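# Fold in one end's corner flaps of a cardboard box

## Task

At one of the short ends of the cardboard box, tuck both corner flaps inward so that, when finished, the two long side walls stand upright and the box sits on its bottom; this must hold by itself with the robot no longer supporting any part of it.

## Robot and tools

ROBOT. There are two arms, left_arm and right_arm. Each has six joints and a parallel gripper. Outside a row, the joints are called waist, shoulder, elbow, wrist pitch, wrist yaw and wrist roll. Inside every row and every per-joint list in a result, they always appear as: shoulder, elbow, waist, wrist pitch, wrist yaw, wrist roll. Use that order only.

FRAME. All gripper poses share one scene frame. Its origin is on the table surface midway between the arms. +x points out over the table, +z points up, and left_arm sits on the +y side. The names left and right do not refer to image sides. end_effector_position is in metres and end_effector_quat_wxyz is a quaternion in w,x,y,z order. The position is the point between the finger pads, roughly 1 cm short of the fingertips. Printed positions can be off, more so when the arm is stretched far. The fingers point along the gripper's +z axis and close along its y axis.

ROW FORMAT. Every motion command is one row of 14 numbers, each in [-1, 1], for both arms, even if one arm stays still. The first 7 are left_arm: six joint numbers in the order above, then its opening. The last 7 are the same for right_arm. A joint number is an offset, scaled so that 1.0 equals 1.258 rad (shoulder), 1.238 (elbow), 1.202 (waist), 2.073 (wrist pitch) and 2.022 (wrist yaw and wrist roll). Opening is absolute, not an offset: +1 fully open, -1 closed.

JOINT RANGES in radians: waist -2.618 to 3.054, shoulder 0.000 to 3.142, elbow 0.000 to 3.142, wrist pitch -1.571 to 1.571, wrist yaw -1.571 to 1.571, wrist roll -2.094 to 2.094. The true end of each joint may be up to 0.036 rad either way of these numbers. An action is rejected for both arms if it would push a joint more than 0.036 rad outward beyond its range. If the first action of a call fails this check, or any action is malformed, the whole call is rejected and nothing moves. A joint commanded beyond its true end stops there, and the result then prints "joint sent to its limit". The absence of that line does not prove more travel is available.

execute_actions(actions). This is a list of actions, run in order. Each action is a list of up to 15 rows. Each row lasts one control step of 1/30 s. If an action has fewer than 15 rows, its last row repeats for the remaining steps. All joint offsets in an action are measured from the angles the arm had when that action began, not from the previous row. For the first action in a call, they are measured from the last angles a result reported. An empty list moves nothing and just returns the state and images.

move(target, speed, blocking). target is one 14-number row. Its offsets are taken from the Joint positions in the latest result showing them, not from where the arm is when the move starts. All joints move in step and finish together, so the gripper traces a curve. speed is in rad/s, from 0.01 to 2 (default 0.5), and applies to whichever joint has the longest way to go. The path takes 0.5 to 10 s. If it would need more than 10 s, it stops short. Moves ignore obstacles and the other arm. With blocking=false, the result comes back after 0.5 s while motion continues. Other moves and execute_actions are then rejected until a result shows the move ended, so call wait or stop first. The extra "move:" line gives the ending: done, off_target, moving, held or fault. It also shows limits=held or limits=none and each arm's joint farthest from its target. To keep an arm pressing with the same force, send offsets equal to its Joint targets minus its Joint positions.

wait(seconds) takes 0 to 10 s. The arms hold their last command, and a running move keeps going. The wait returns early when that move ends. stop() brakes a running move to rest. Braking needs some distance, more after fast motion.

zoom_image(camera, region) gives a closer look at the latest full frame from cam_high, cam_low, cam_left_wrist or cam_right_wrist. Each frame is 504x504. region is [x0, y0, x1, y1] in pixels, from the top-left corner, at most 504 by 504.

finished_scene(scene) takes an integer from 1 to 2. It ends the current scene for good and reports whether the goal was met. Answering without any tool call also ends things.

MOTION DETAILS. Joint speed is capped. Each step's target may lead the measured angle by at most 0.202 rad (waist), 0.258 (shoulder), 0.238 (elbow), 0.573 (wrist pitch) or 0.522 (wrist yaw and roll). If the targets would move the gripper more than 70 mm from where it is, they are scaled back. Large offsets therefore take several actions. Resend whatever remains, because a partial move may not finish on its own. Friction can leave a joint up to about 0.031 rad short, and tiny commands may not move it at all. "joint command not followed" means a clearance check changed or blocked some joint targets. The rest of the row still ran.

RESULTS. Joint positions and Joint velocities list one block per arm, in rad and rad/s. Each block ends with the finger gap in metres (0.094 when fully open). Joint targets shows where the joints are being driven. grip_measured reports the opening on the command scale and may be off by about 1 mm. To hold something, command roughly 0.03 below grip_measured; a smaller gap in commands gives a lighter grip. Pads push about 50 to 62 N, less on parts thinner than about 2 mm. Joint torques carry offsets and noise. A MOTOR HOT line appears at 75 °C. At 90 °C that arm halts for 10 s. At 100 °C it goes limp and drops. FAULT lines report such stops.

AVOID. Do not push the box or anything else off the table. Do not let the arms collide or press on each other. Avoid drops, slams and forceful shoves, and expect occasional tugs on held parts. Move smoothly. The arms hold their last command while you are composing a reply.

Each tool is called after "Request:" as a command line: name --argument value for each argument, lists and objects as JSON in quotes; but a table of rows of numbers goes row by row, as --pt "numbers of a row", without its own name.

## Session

Request:
execute_actions --actions '[]'

Scene clock: 0.00 s.
left_arm: end_effector_position=(+0.4059, +0.2573, +0.3991) grip_measured=+1.000 end_effector_quat_wxyz=(+0.701, +0.014, +0.713, -0.013) | right_arm: end_effector_position=(+0.3272, -0.3368, +0.4025) grip_measured=+1.000 end_effector_quat_wxyz=(+0.701, +0.058, +0.708, -0.068)
Joint names: [shoulder, elbow, waist, wrist pitch, wrist yaw, wrist roll]
Joint positions: left_arm=[ 1.056  1.056  0.007 -0.017  0.01   0.002  0.094] | right_arm=[ 1.058  1.063 -0.012 -0.014  0.017 -0.015  0.094]
Joint velocities: left_arm=[-0.012 -0.002 -0.002 -0.051  0.081 -0.022  0.   ] | right_arm=[ 0.007  0.012 -0.002 -0.095 -0.037 -0.037  0.   ]
Joint torques (N m, as the arm reports them, + toward a larger angle): no reading
Joint targets: left_arm=[1.056 1.056 0.007 -0.017 0.010 0.002] | right_arm=[1.058 1.063 -0.012 -0.014 0.017 -0.015]

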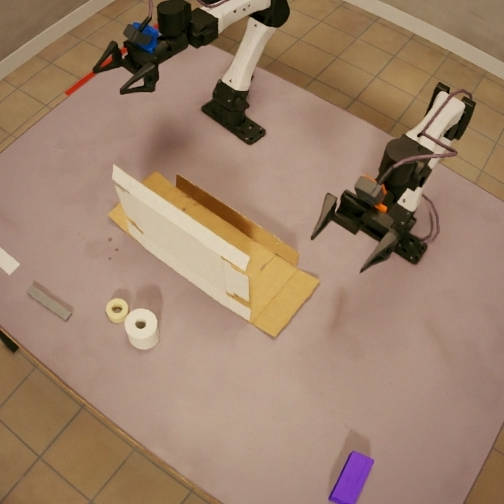

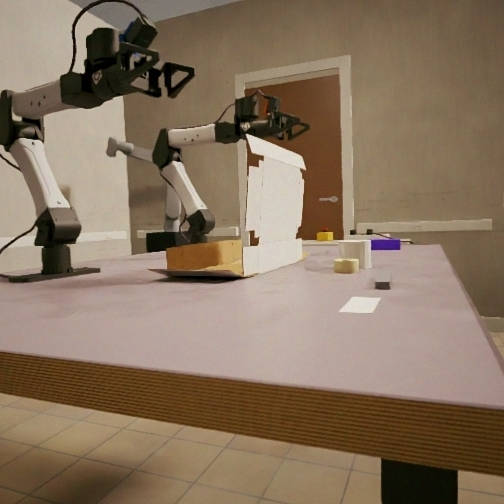

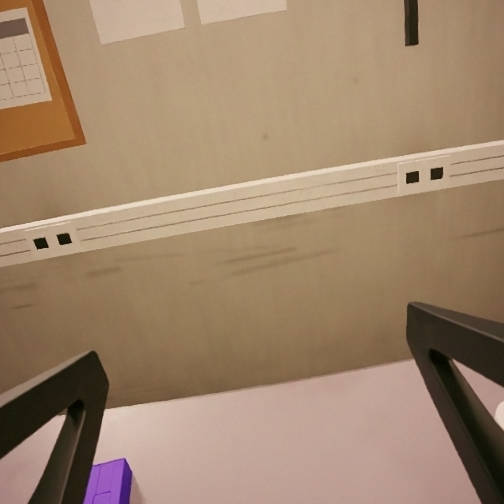

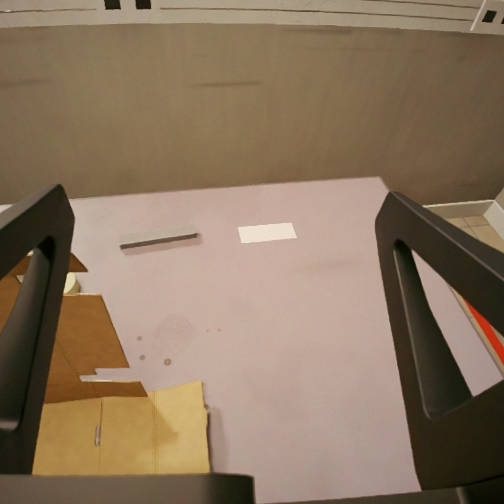

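Request:
move --target '[0.235,-0.035,-0.5,-0.594,0,0,-1, 0.58,0.35,0.55,-0.61,0,1.0,0.4]' --speed 1.2

Scene clock: 7.47 s.
left_arm: end_effector_position=(+0.2012, +0.1423, +0.1087) grip_measured=-0.986 end_effector_quat_wxyz=(+0.014, +0.306, +0.952, -0.010) | right_arm: end_effector_position=(+0.2410, -0.1211, +0.1145) grip_measured=+0.403 end_effector_quat_wxyz=(+0.011, +0.684, +0.730, +0.004)
Joint names: [shoulder, elbow, waist, wrist pitch, wrist yaw, wrist roll]
Joint positions: left_arm=[ 1.332  1.03  -0.585 -1.236  0.01   0.002  0.001] | right_arm=[ 1.766  1.477  0.642 -1.267  0.018  1.998  0.066]
Joint velocities: left_arm=[ 0.002  0.007 -0.012 -0.022  0.081 -0.037 -0.001] | right_arm=[ 0.002 -0.007 -0.007 -0.037 -0.007  0.007 -0.   ]
Joint torques (N m, as the arm reports them, + toward a larger angle): left_arm=[-3.17  6.23 -0.92  0.56 -0.04  0.01] | right_arm=[-5.87  8.58  0.54  0.35  0.07  0.21]
Joint targets: left_arm=[1.351 1.012 -0.594 -1.248 0.010 0.002] | right_arm=[1.788 1.496 0.649 -1.279 0.017 2.007]
move: off_target (right_arm); limits=none; left_arm: farthest joint: the shoulder, 0.020 radians from its target (0.296 radians at the start); right_arm: farthest joint: the shoulder, 0.022 radians from its target (0.730 radians at the start)

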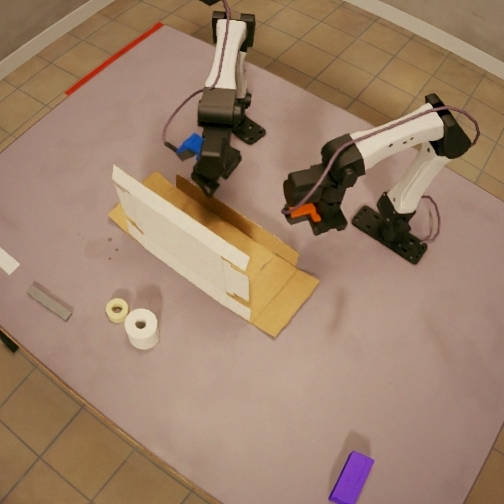

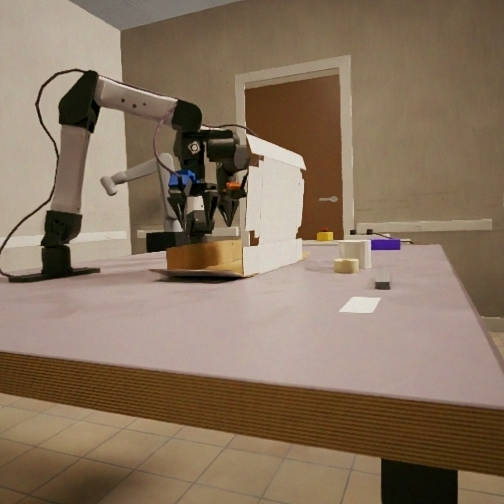

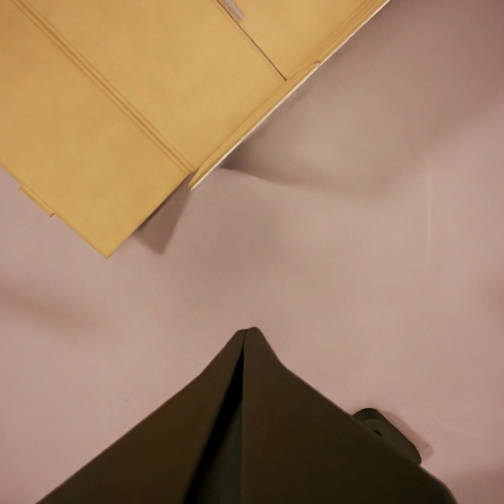

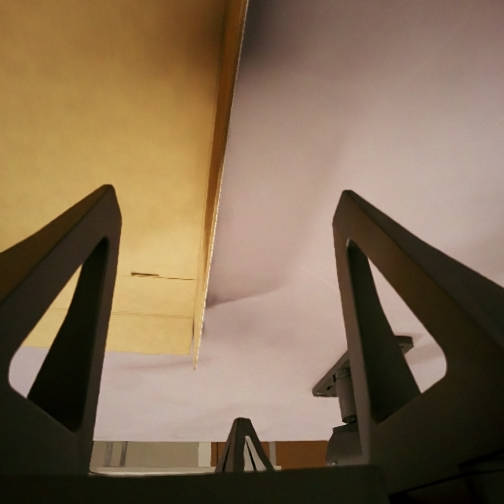

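Request:
move --target '[0.11,-0.178,0,0.138,0,0,-1, 0.118,-0.143,0,0.13,0,0.035,0.4]' --speed 0.4

Request:
move --target '[0,0,0,0,0,0,-1, 0,0,0,0,0,0,-1]'

Scene clock: 13.20 s.
left_arm: end_effector_position=(+0.2016, +0.1420, +0.0344) grip_measured=-0.986 end_effector_quat_wxyz=(-0.011, +0.306, +0.952, -0.002) | right_arm: end_effector_position=(+0.2520, -0.1152, +0.0351) grip_measured=+0.403 end_effector_quat_wxyz=(+0.007, +0.706, +0.708, -0.008)
Joint names: [shoulder, elbow, waist, wrist pitch, wrist yaw, wrist roll]
Joint positions: left_arm=[ 1.453  0.825 -0.585 -0.961  0.01   0.002  0.001] | right_arm=[ 1.894  1.319  0.642 -1.008  0.018  2.061  0.066]
Joint velocities: left_arm=[-0.007 -0.002  0.007 -0.007  0.022 -0.051  0.001] | right_arm=[ 0.017 -0.002 -0.007 -0.007 -0.037 -0.022 -0.001]
Joint torques (N m, as the arm reports them, + toward a larger angle): left_arm=[-4.    5.85 -0.03  0.69 -0.03  0.01] | right_arm=[-6.78  5.28 -0.19  0.52  0.08  0.2 ]
Joint targets: left_arm=[1.470 0.809 -0.585 -0.950 0.010 0.002] | right_arm=[1.914 1.300 0.642 -0.998 0.018 2.069]
move: done; limits=none; left_arm: farthest joint: the shoulder, 0.017 radians from its target (0.139 radians at the start); right_arm: farthest joint: the shoulder, 0.020 radians from its target (0.149 radians at the start)

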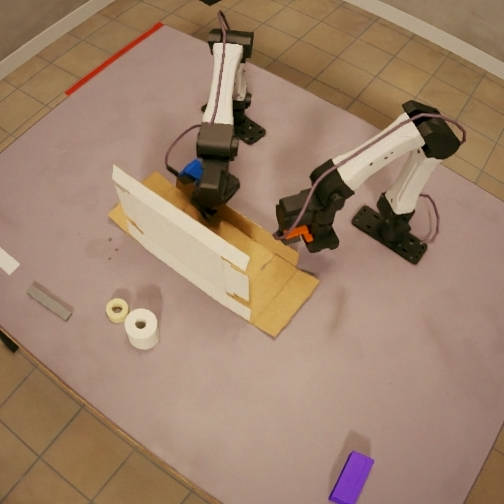

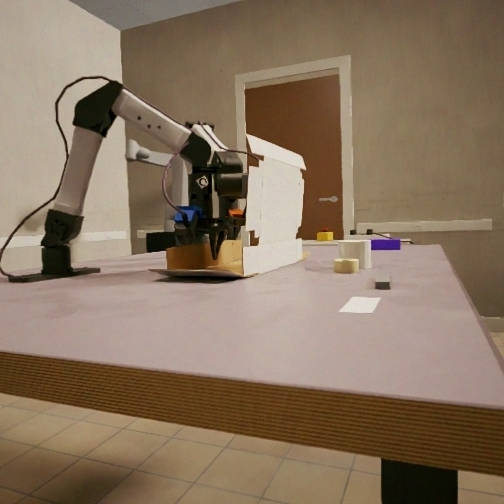

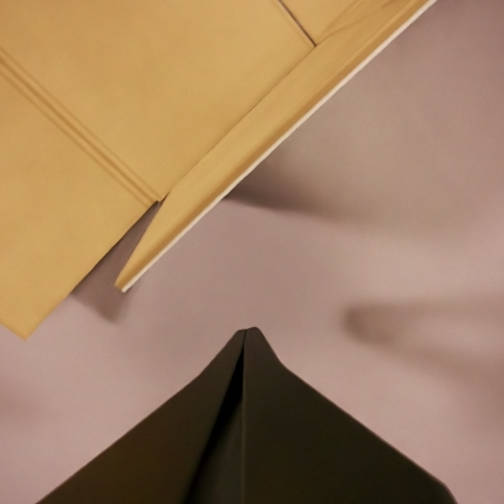

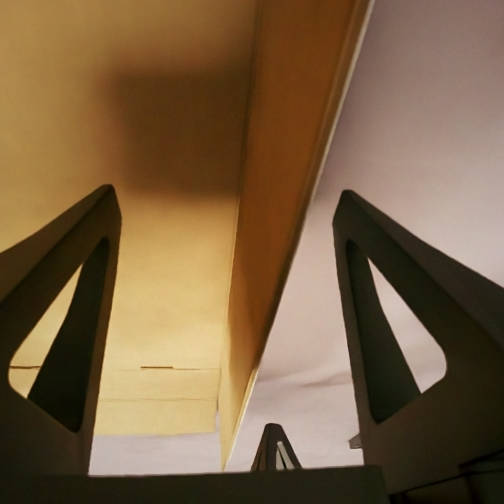

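Scene clock: 13.70 s.
left_arm: end_effector_position=(+0.2016, +0.1420, +0.0344) grip_measured=-0.986 end_effector_quat_wxyz=(-0.011, +0.306, +0.952, -0.002) | right_arm: end_effector_position=(+0.2531, -0.1153, +0.0351) grip_measured=-0.971 end_effector_quat_wxyz=(+0.009, +0.707, +0.707, -0.007)
Joint names: [shoulder, elbow, waist, wrist pitch, wrist yaw, wrist roll]
Joint positions: left_arm=[ 1.453  0.825 -0.585 -0.961  0.01   0.002  0.001] | right_arm=[ 1.894  1.319  0.642 -1.004  0.022  2.062  0.001]
Joint velocities: left_arm=[ 0.002 -0.007 -0.002 -0.022 -0.037  0.022 -0.001] | right_arm=[-0.012 -0.002 -0.007 -0.007  0.007 -0.11   0.   ]
Joint torques (N m, as the arm reports them, + toward a larger angle): left_arm=[-5.11  7.09  0.11  0.53 -0.06  0.03] | right_arm=[-7.93  6.84 -0.19  0.37  0.04  0.11]
Joint targets: left_arm=[1.453 0.825 -0.585 -0.961 0.010 0.002] | right_arm=[1.894 1.319 0.642 -1.008 0.018 2.061]
move: done; limits=none; left_arm: farthest joint: the waist, 0.000 radians from its target (0.000 radians at the start); right_arm: farthest joint: the wrist pitch, 0.004 radians from its target (0.000 radians at the start)

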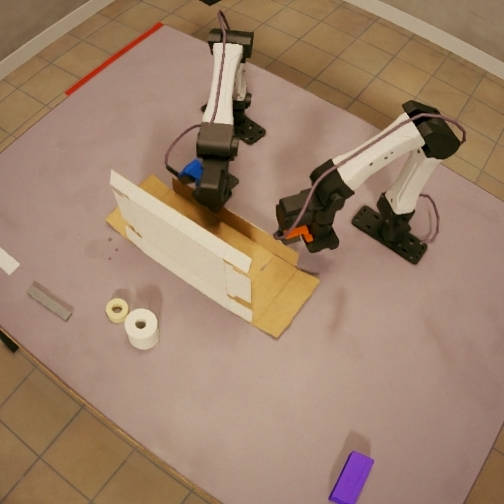

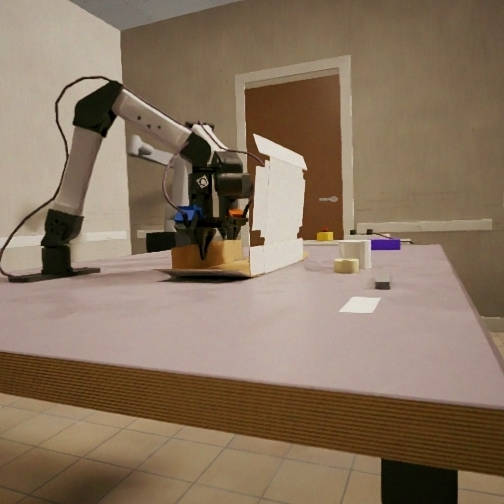

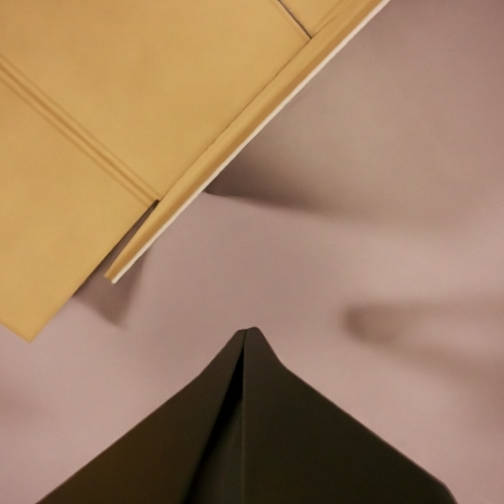

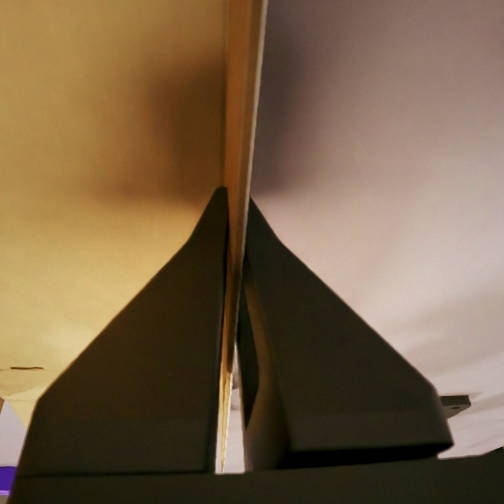

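Request:
move --target '[0,0,0.055,0,0,0,-1, 0,0,0,0,0,0,-1]' --speed 0.3

Request:
move --target '[0.41,0.475,0,0,0,0,-1, 0,0,0,0,0,0,-1]' --speed 0.2

Scene clock: 18.90 s.
left_arm: end_effector_position=(+0.2086, +0.1522, +0.0344) grip_measured=-0.986 end_effector_quat_wxyz=(-0.011, +0.279, +0.960, -0.002) | right_arm: end_effector_position=(+0.2531, -0.1153, +0.0351) grip_measured=-0.971 end_effector_quat_wxyz=(+0.009, +0.707, +0.707, -0.007)
Joint names: [shoulder, elbow, waist, wrist pitch, wrist yaw, wrist roll]
Joint positions: left_arm=[ 1.453  0.825 -0.528 -0.961  0.01   0.002  0.001] | right_arm=[ 1.894  1.319  0.642 -1.004  0.022  2.062  0.001]
Joint velocities: left_arm=[ 0.007  0.007 -0.002 -0.007 -0.022  0.022  0.   ] | right_arm=[ 0.002 -0.002  0.007 -0.051  0.022  0.051  0.   ]
Joint torques (N m, as the arm reports them, + toward a larger angle): left_arm=[-5.25  7.03  0.87  0.54 -0.05  0.02] | right_arm=[-7.99  6.75 -0.22  0.39  0.09  0.12]
Joint targets: left_arm=[1.453 0.825 -0.519 -0.961 0.010 0.002] | right_arm=[1.894 1.319 0.642 -1.004 0.022 2.062]
move: done; limits=none; left_arm: farthest joint: the waist, 0.009 radians from its target (0.066 radians at the start); right_arm: farthest joint: the waist, 0.000 radians from its target (0.000 radians at the start)

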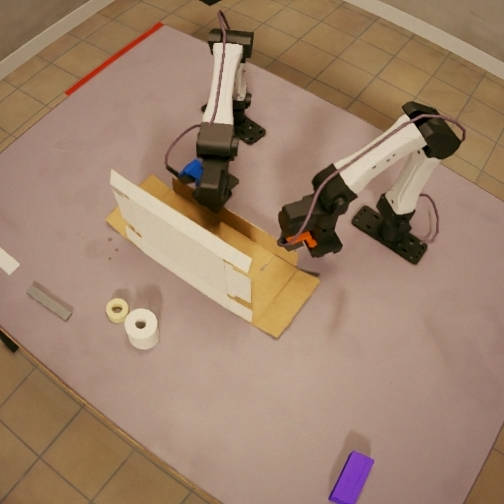

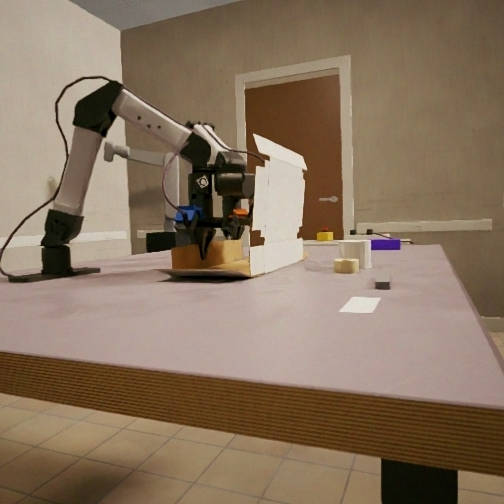

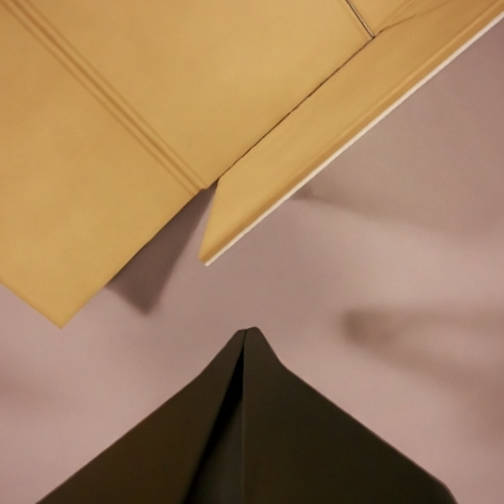

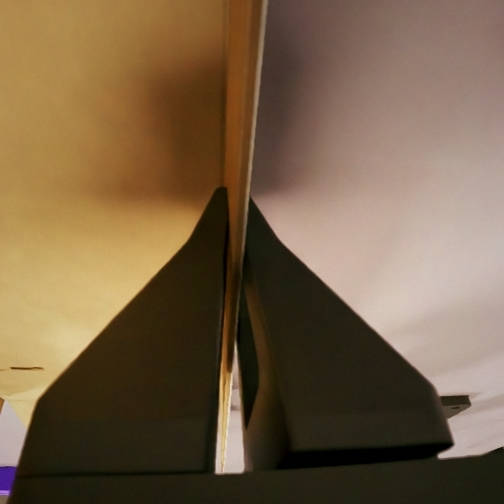

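Scene clock: 22.17 s.
left_arm: end_effector_position=(+0.3358, +0.0739, +0.0347) grip_measured=-0.986 end_effector_quat_wxyz=(+0.020, +0.279, +0.960, -0.006) | right_arm: end_effector_position=(+0.2551, -0.1161, +0.0352) grip_measured=-0.971 end_effector_quat_wxyz=(+0.015, +0.710, +0.704, -0.006)
Joint names: [shoulder, elbow, waist, wrist pitch, wrist yaw, wrist roll]
Joint positions: left_arm=[ 1.948  1.392 -0.528 -0.973 -0.     0.002  0.001] | right_arm=[ 1.894  1.319  0.642 -0.998  0.032  2.072  0.001]
Joint velocities: left_arm=[-0.002 -0.007  0.007 -0.022  0.037  0.066  0.001] | right_arm=[-0.012 -0.017 -0.007 -0.007 -0.007 -0.037  0.001]
Joint torques (N m, as the arm reports them, + toward a larger angle): left_arm=[-8.64  9.24  0.03  0.81  0.03  0.04] | right_arm=[-8.    6.75 -0.21  0.36 -0.01  0.04]
Joint targets: left_arm=[1.969 1.413 -0.528 -0.962 0.010 0.002] | right_arm=[1.894 1.319 0.642 -1.004 0.022 2.062]
move: off_target (left_arm); limits=none; left_arm: farthest joint: the elbow, 0.021 radians from its target (0.588 radians at the start); right_arm: farthest joint: the wrist yaw, 0.010 radians from its target (0.000 radians at the start)

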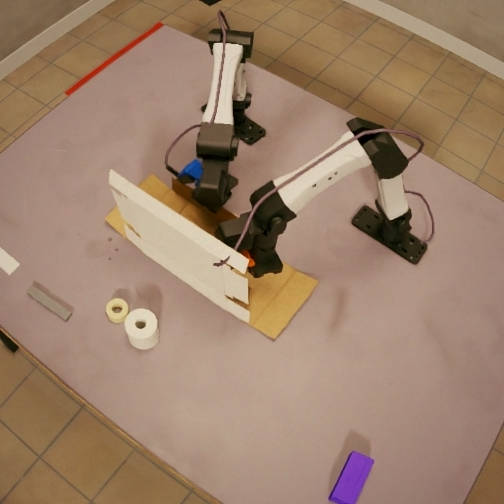

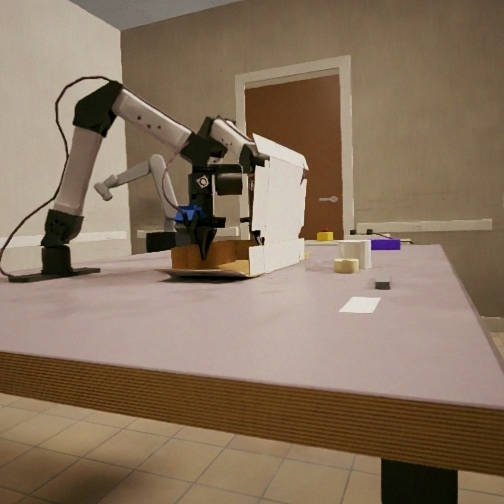

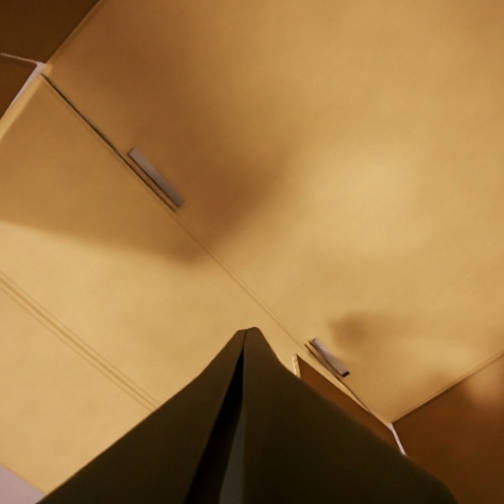

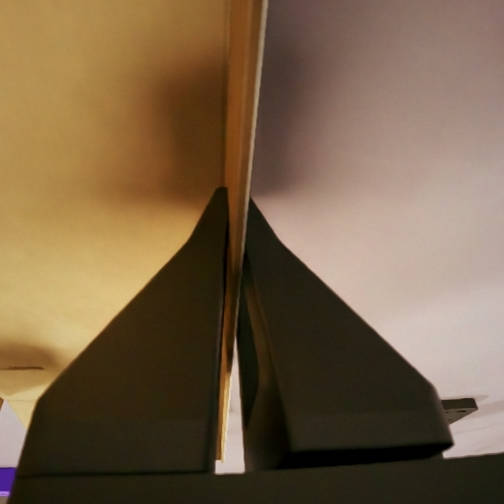

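Request:
move --target '[0,0,0.06,0,0,0,-1, 0,0,0,0,0,0,-1]' --speed 0.3

Request:
move --target '[-0.11,-0.135,0,0,0,0,-1, 0,0,0,0,0,0,-1]' --speed 0.3

Request:
move --target '[0.05,0.06,-0.15,0,0,0,-1, 0,0,0,0,0,0,-1]' --speed 0.15

Scene clock: 27.93 s.
left_arm: end_effector_position=(+0.3480, +0.0948, +0.0347) grip_measured=-0.986 end_effector_quat_wxyz=(+0.020, +0.247, +0.969, -0.005) | right_arm: end_effector_position=(+0.2551, -0.1161, +0.0352) grip_measured=-0.971 end_effector_quat_wxyz=(+0.015, +0.710, +0.704, -0.006)
Joint names: [shoulder, elbow, waist, wrist pitch, wrist yaw, wrist roll]
Joint positions: left_arm=[ 1.948  1.392 -0.462 -0.973 -0.     0.002  0.001] | right_arm=[ 1.894  1.319  0.642 -0.998  0.032  2.072  0.001]
Joint velocities: left_arm=[-0.032  0.002 -0.012  0.007 -0.037  0.037 -0.001] | right_arm=[ 0.002 -0.012  0.012 -0.037  0.022 -0.066 -0.001]
Joint torques (N m, as the arm reports them, + toward a larger angle): left_arm=[-10.11   7.43   0.63   0.66  -0.06   0.01] | right_arm=[-7.97  6.77 -0.2   0.42  0.09  0.13]
Joint targets: left_arm=[1.948 1.392 -0.456 -0.973 -0.000 0.002] | right_arm=[1.894 1.319 0.642 -0.998 0.032 2.072]
move: done; limits=none; left_arm: farthest joint: the waist, 0.006 radians from its target (0.072 radians at the start); right_arm: farthest joint: the waist, 0.000 radians from its target (0.000 radians at the start)

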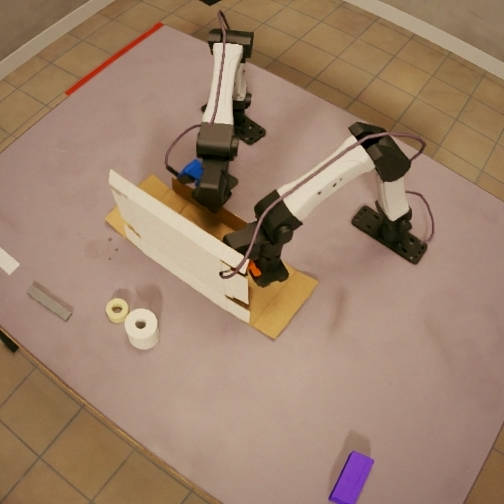

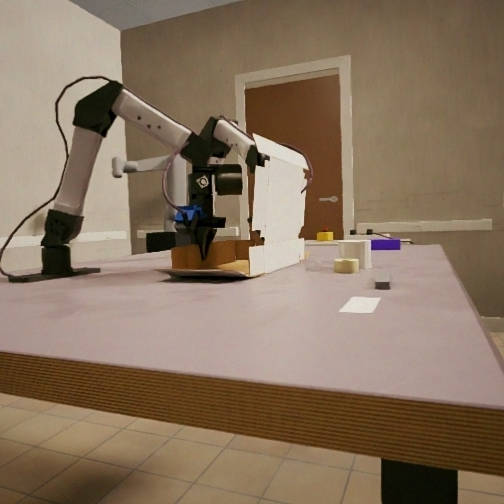

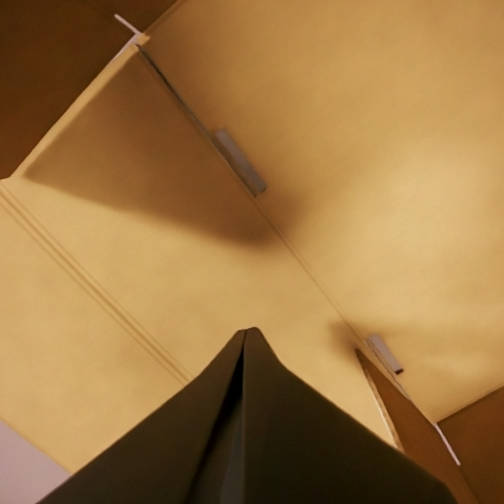

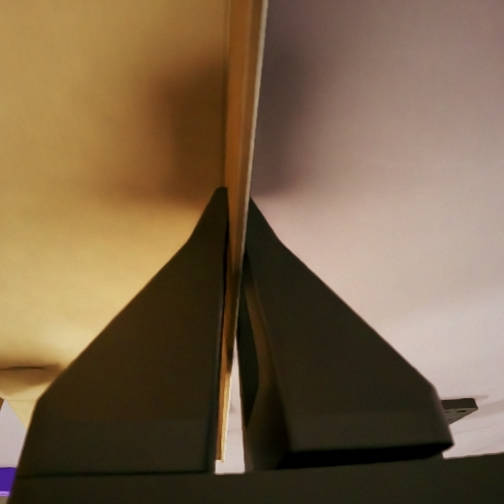

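Scene clock: 28.83 s.
left_arm: end_effector_position=(+0.3139, +0.1133, +0.0373) grip_measured=-0.986 end_effector_quat_wxyz=(+0.006, +0.247, +0.969, -0.002) | right_arm: end_effector_position=(+0.2551, -0.1161, +0.0352) grip_measured=-0.971 end_effector_quat_wxyz=(+0.015, +0.710, +0.704, -0.006)
Joint names: [shoulder, elbow, waist, wrist pitch, wrist yaw, wrist roll]
Joint positions: left_arm=[ 1.831  1.245 -0.462 -0.972 -0.     0.002  0.001] | right_arm=[ 1.894  1.319  0.642 -0.998  0.032  2.072  0.001]
Joint velocities: left_arm=[ 0.012 -0.012 -0.022 -0.007 -0.081 -0.11   0.001] | right_arm=[-0.012 -0.002  0.012 -0.037 -0.007 -0.051 -0.001]
Joint torques (N m, as the arm reports them, + toward a larger angle): left_arm=[-10.43   5.68   0.05   0.61  -0.04   0.04] | right_arm=[-8.    6.78 -0.23  0.42  0.09  0.12]
Joint targets: left_arm=[1.810 1.225 -0.462 -0.973 -0.000 0.002] | right_arm=[1.894 1.319 0.642 -0.998 0.032 2.072]
move: off_target (left_arm); limits=none; left_arm: farthest joint: the shoulder, 0.021 radians from its target (0.139 radians at the start); right_arm: farthest joint: the waist, 0.000 radians from its target (0.000 radians at the start)

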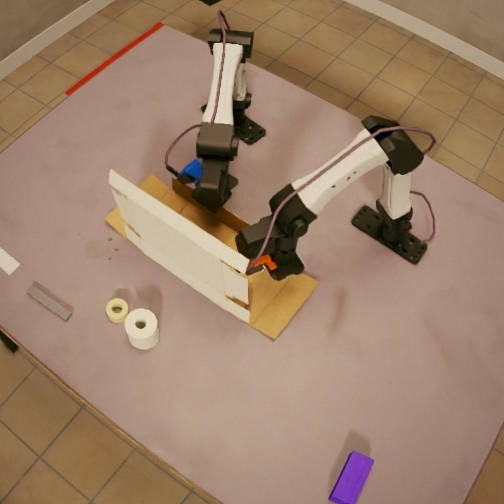

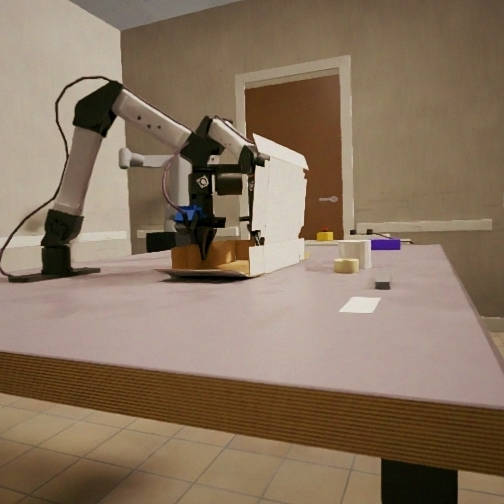

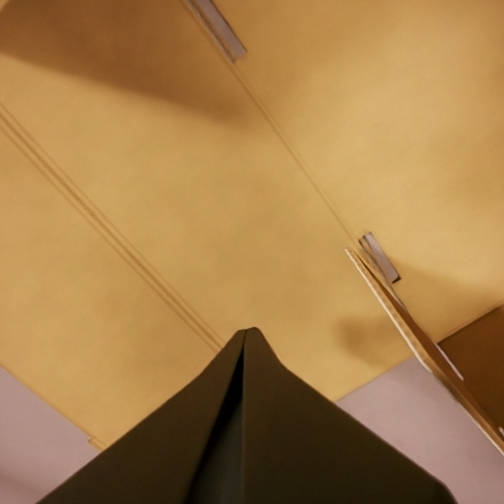

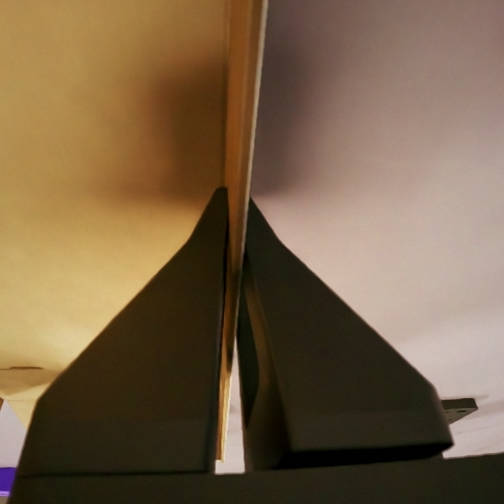

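Scene clock: 30.40 s.
left_arm: end_effector_position=(+0.2993, +0.0654, +0.0386) grip_measured=-0.987 end_effector_quat_wxyz=(+0.016, +0.323, +0.946, +0.010) | right_arm: end_effector_position=(+0.2539, -0.1176, +0.0352) grip_measured=-0.971 end_effector_quat_wxyz=(+0.016, +0.710, +0.704, -0.010)
Joint names: [shoulder, elbow, waist, wrist pitch, wrist yaw, wrist roll]
Joint positions: left_arm=[ 1.868  1.298 -0.621 -0.977 -0.03   0.002  0.001] | right_arm=[ 1.894  1.319  0.642 -1.006  0.036  2.072  0.001]
Joint velocities: left_arm=[-0.002 -0.012  0.002 -0.051  0.037 -0.037  0.   ] | right_arm=[-0.017  0.017  0.002 -0.007  0.051  0.007 -0.001]
Joint torques (N m, as the arm reports them, + toward a larger angle): left_arm=[-7.45  9.18 -2.01  0.68  0.21  0.05] | right_arm=[-8.    6.75 -0.2   0.48  0.05  0.12]
Joint targets: left_arm=[1.893 1.319 -0.643 -0.972 -0.000 0.002] | right_arm=[1.894 1.319 0.642 -0.998 0.032 2.072]
move: off_target (left_arm); limits=none; left_arm: farthest joint: the wrist yaw, 0.030 radians from its target (0.000 radians at the start); right_arm: farthest joint: the wrist pitch, 0.008 radians from its target (0.000 radians at the start)

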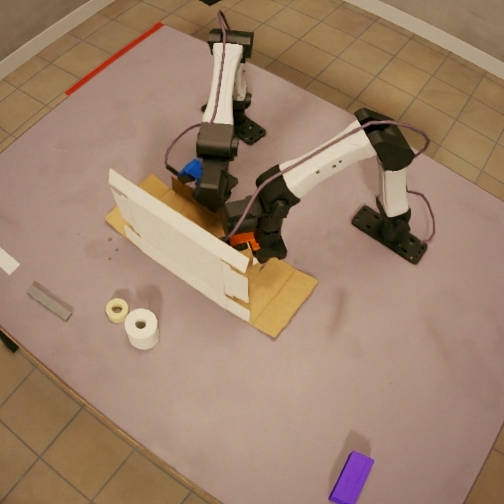

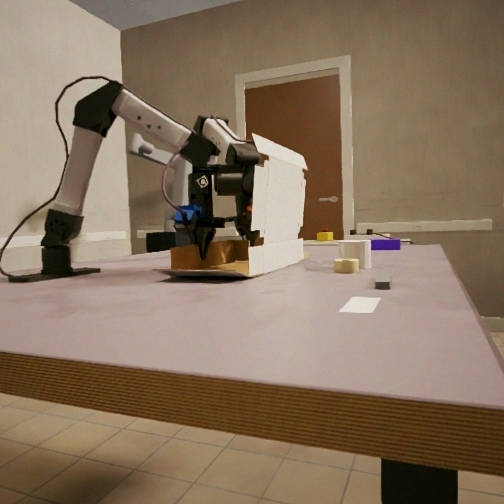

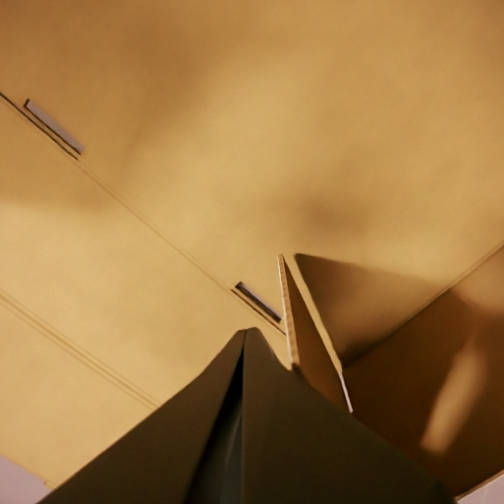

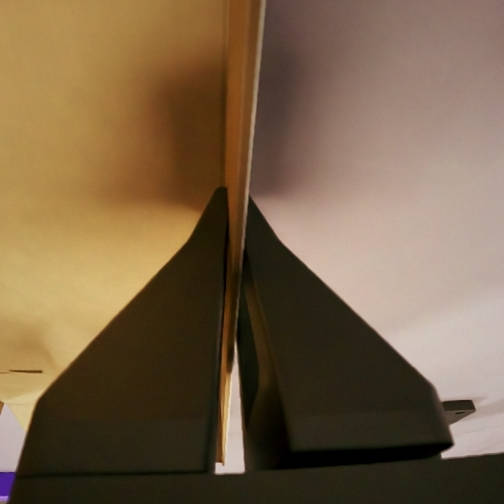

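Request:
move --target '[0,0,0.69,0,0,0,-1, 0,0,0,0,0,0,-1]' --speed 0.6

Request:
move --target '[0.39,0.395,0,0,0.49,0,-1, 0,0,0,0,0,0,-1]' --speed 0.6

Request:
move --target '[0,0,-0.17,0,0,0,-1, 0,0,0,0,0,0,-1]' --speed 0.2

Scene clock: 38.47 s.
left_arm: end_effector_position=(+0.3612, +0.3340, +0.0387) grip_measured=-0.987 end_effector_quat_wxyz=(+0.011, -0.085, +0.996, +0.017) | right_arm: end_effector_position=(+0.2541, -0.1171, +0.0352) grip_measured=-0.971 end_effector_quat_wxyz=(+0.015, +0.710, +0.704, -0.009)
Joint names: [shoulder, elbow, waist, wrist pitch, wrist yaw, wrist roll]
Joint positions: left_arm=[ 1.868  1.298  0.207 -0.977 -0.033  0.002  0.001] | right_arm=[ 1.894  1.319  0.642 -1.004  0.034  2.072  0.001]
Joint velocities: left_arm=[-0.012  0.007 -0.007  0.066 -0.022 -0.007 -0.001] | right_arm=[ 0.007 -0.012 -0.007  0.007  0.022  0.037 -0.001]
Joint torques (N m, as the arm reports them, + toward a larger angle): left_arm=[-9.3   7.49  0.18  0.64 -0.02  0.05] | right_arm=[-7.97  6.78 -0.22  0.39  0.12  0.12]
Joint targets: left_arm=[1.868 1.298 0.208 -0.977 -0.030 0.002] | right_arm=[1.894 1.319 0.642 -1.006 0.036 2.072]
move: done; limits=none; left_arm: farthest joint: the wrist yaw, 0.003 radians from its target (0.000 radians at the start); right_arm: farthest joint: the wrist pitch, 0.002 radians from its target (0.000 radians at the start)

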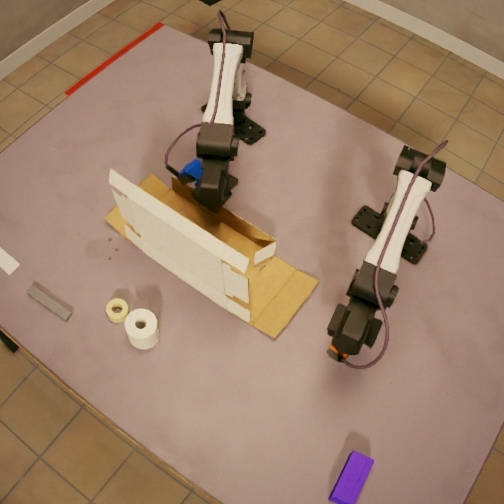

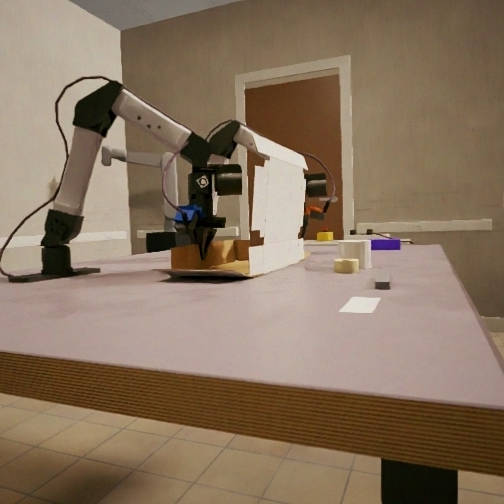

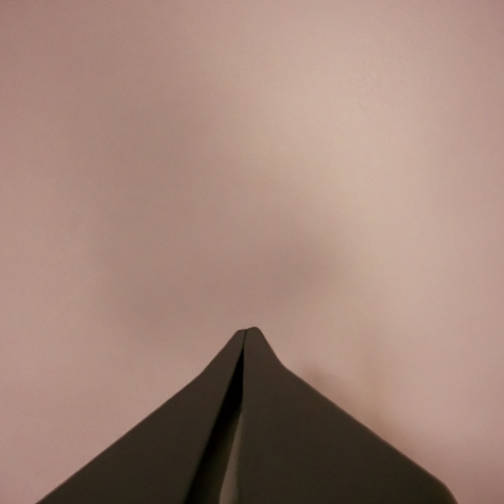

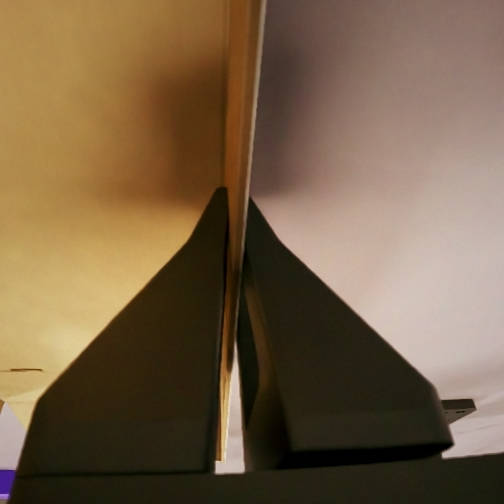

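Scene clock: 40.93 s.
left_arm: end_effector_position=(+0.4875, +0.2086, +0.0451) grip_measured=-0.987 end_effector_quat_wxyz=(+0.047, -0.072, +0.887, -0.454) | right_arm: end_effector_position=(+0.2541, -0.1170, +0.0352) grip_measured=-0.971 end_effector_quat_wxyz=(+0.015, +0.710, +0.704, -0.008)
Joint names: [shoulder, elbow, waist, wrist pitch, wrist yaw, wrist roll]
Joint positions: left_arm=[ 2.342  1.764  0.207 -0.977  0.948  0.002  0.001] | right_arm=[ 1.894  1.319  0.642 -1.004  0.033  2.072  0.001]
Joint velocities: left_arm=[-0.012 -0.007  0.002 -0.007  0.066  0.007 -0.001] | right_arm=[-0.012 -0.002  0.012  0.022  0.022 -0.051  0.   ]
Joint torques (N m, as the arm reports them, + toward a larger angle): left_arm=[-12.1    9.22   0.     0.6    0.45   0.08] | right_arm=[-8.    6.77 -0.2   0.4   0.1   0.12]
Joint targets: left_arm=[2.358 1.787 0.207 -0.977 0.958 0.002] | right_arm=[1.894 1.319 0.642 -1.004 0.034 2.072]
move: off_target (left_arm); limits=none; left_arm: farthest joint: the elbow, 0.023 radians from its target (0.489 radians at the start); right_arm: farthest joint: the wrist yaw, 0.001 radians from its target (0.000 radians at the start)

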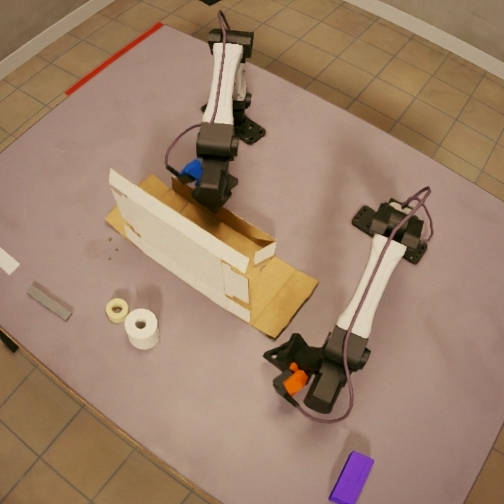

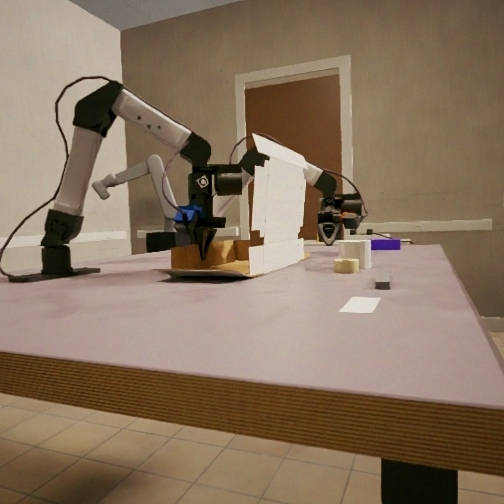

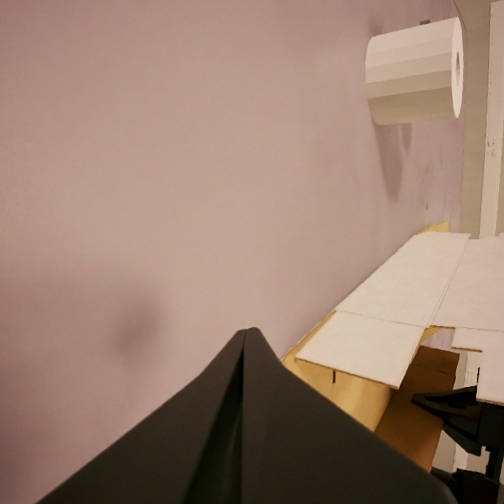

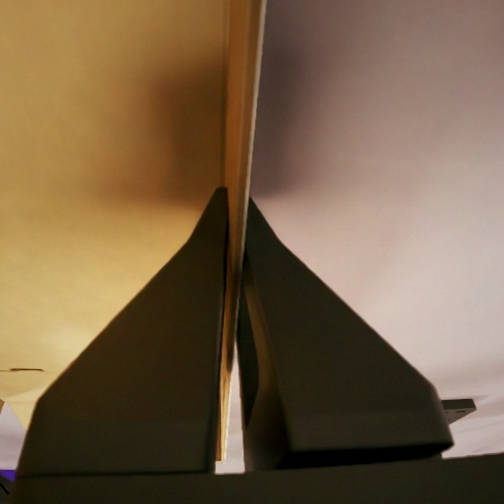

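Scene clock: 42.30 s.
left_arm: end_effector_position=(+0.4659, +0.1173, +0.0452) grip_measured=-0.987 end_effector_quat_wxyz=(+0.001, +0.018, +0.890, -0.457) | right_arm: end_effector_position=(+0.2541, -0.1170, +0.0352) grip_measured=-0.971 end_effector_quat_wxyz=(+0.015, +0.710, +0.704, -0.008)
Joint names: [shoulder, elbow, waist, wrist pitch, wrist yaw, wrist roll]
Joint positions: left_arm=[ 2.342  1.764  0.006 -0.977  0.948  0.002  0.001] | right_arm=[ 1.894  1.319  0.642 -1.004  0.033  2.072  0.001]
Joint velocities: left_arm=[-0.002  0.012  0.012 -0.081  0.066 -0.022 -0.001] | right_arm=[-0.012 -0.002 -0.002  0.066 -0.051  0.051 -0.001]
Joint torques (N m, as the arm reports them, + toward a larger angle): left_arm=[-13.11   7.31  -0.11   0.6    0.4    0.06] | right_arm=[-7.97  6.76 -0.21  0.41  0.09  0.13]
Joint targets: left_arm=[2.342 1.764 0.003 -0.977 0.948 0.002] | right_arm=[1.894 1.319 0.642 -1.004 0.033 2.072]
move: done; limits=none; left_arm: farthest joint: the waist, 0.003 radians from its target (0.205 radians at the start); right_arm: farthest joint: the waist, 0.000 radians from its target (0.000 radians at the start)

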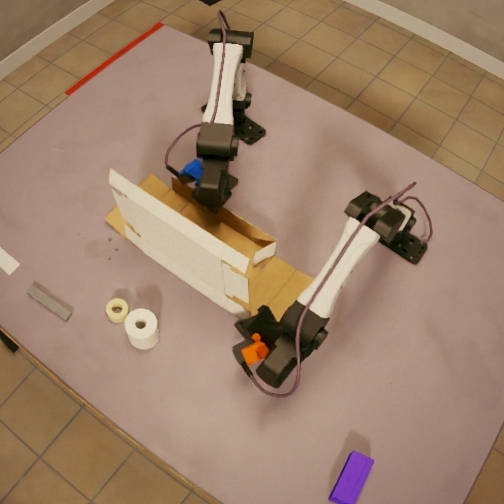

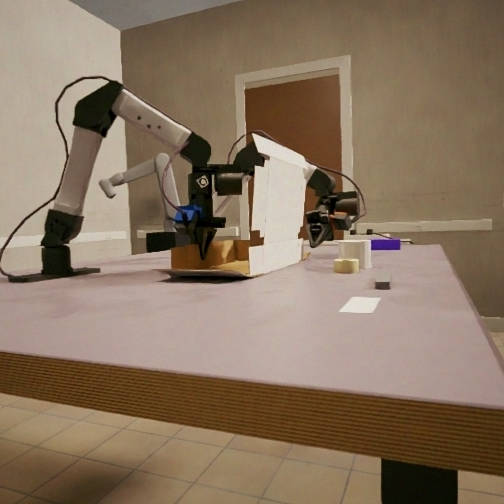

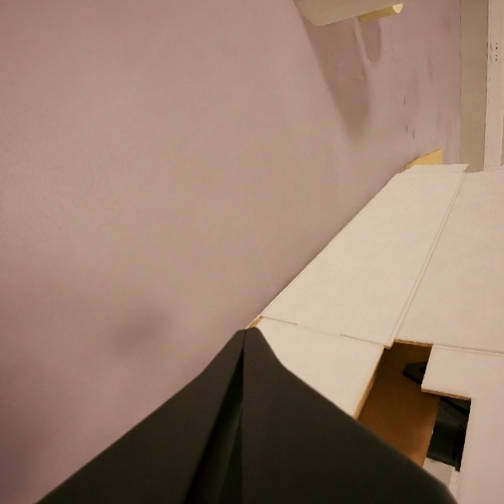

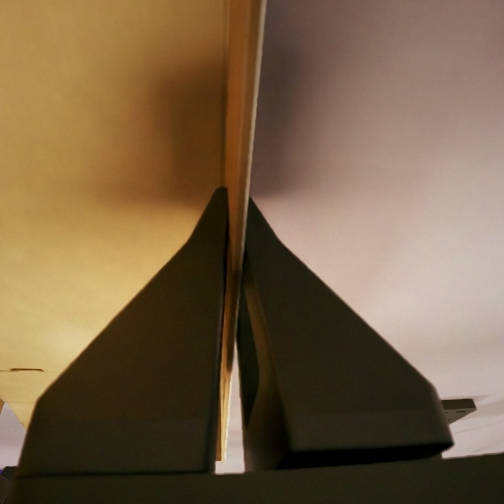

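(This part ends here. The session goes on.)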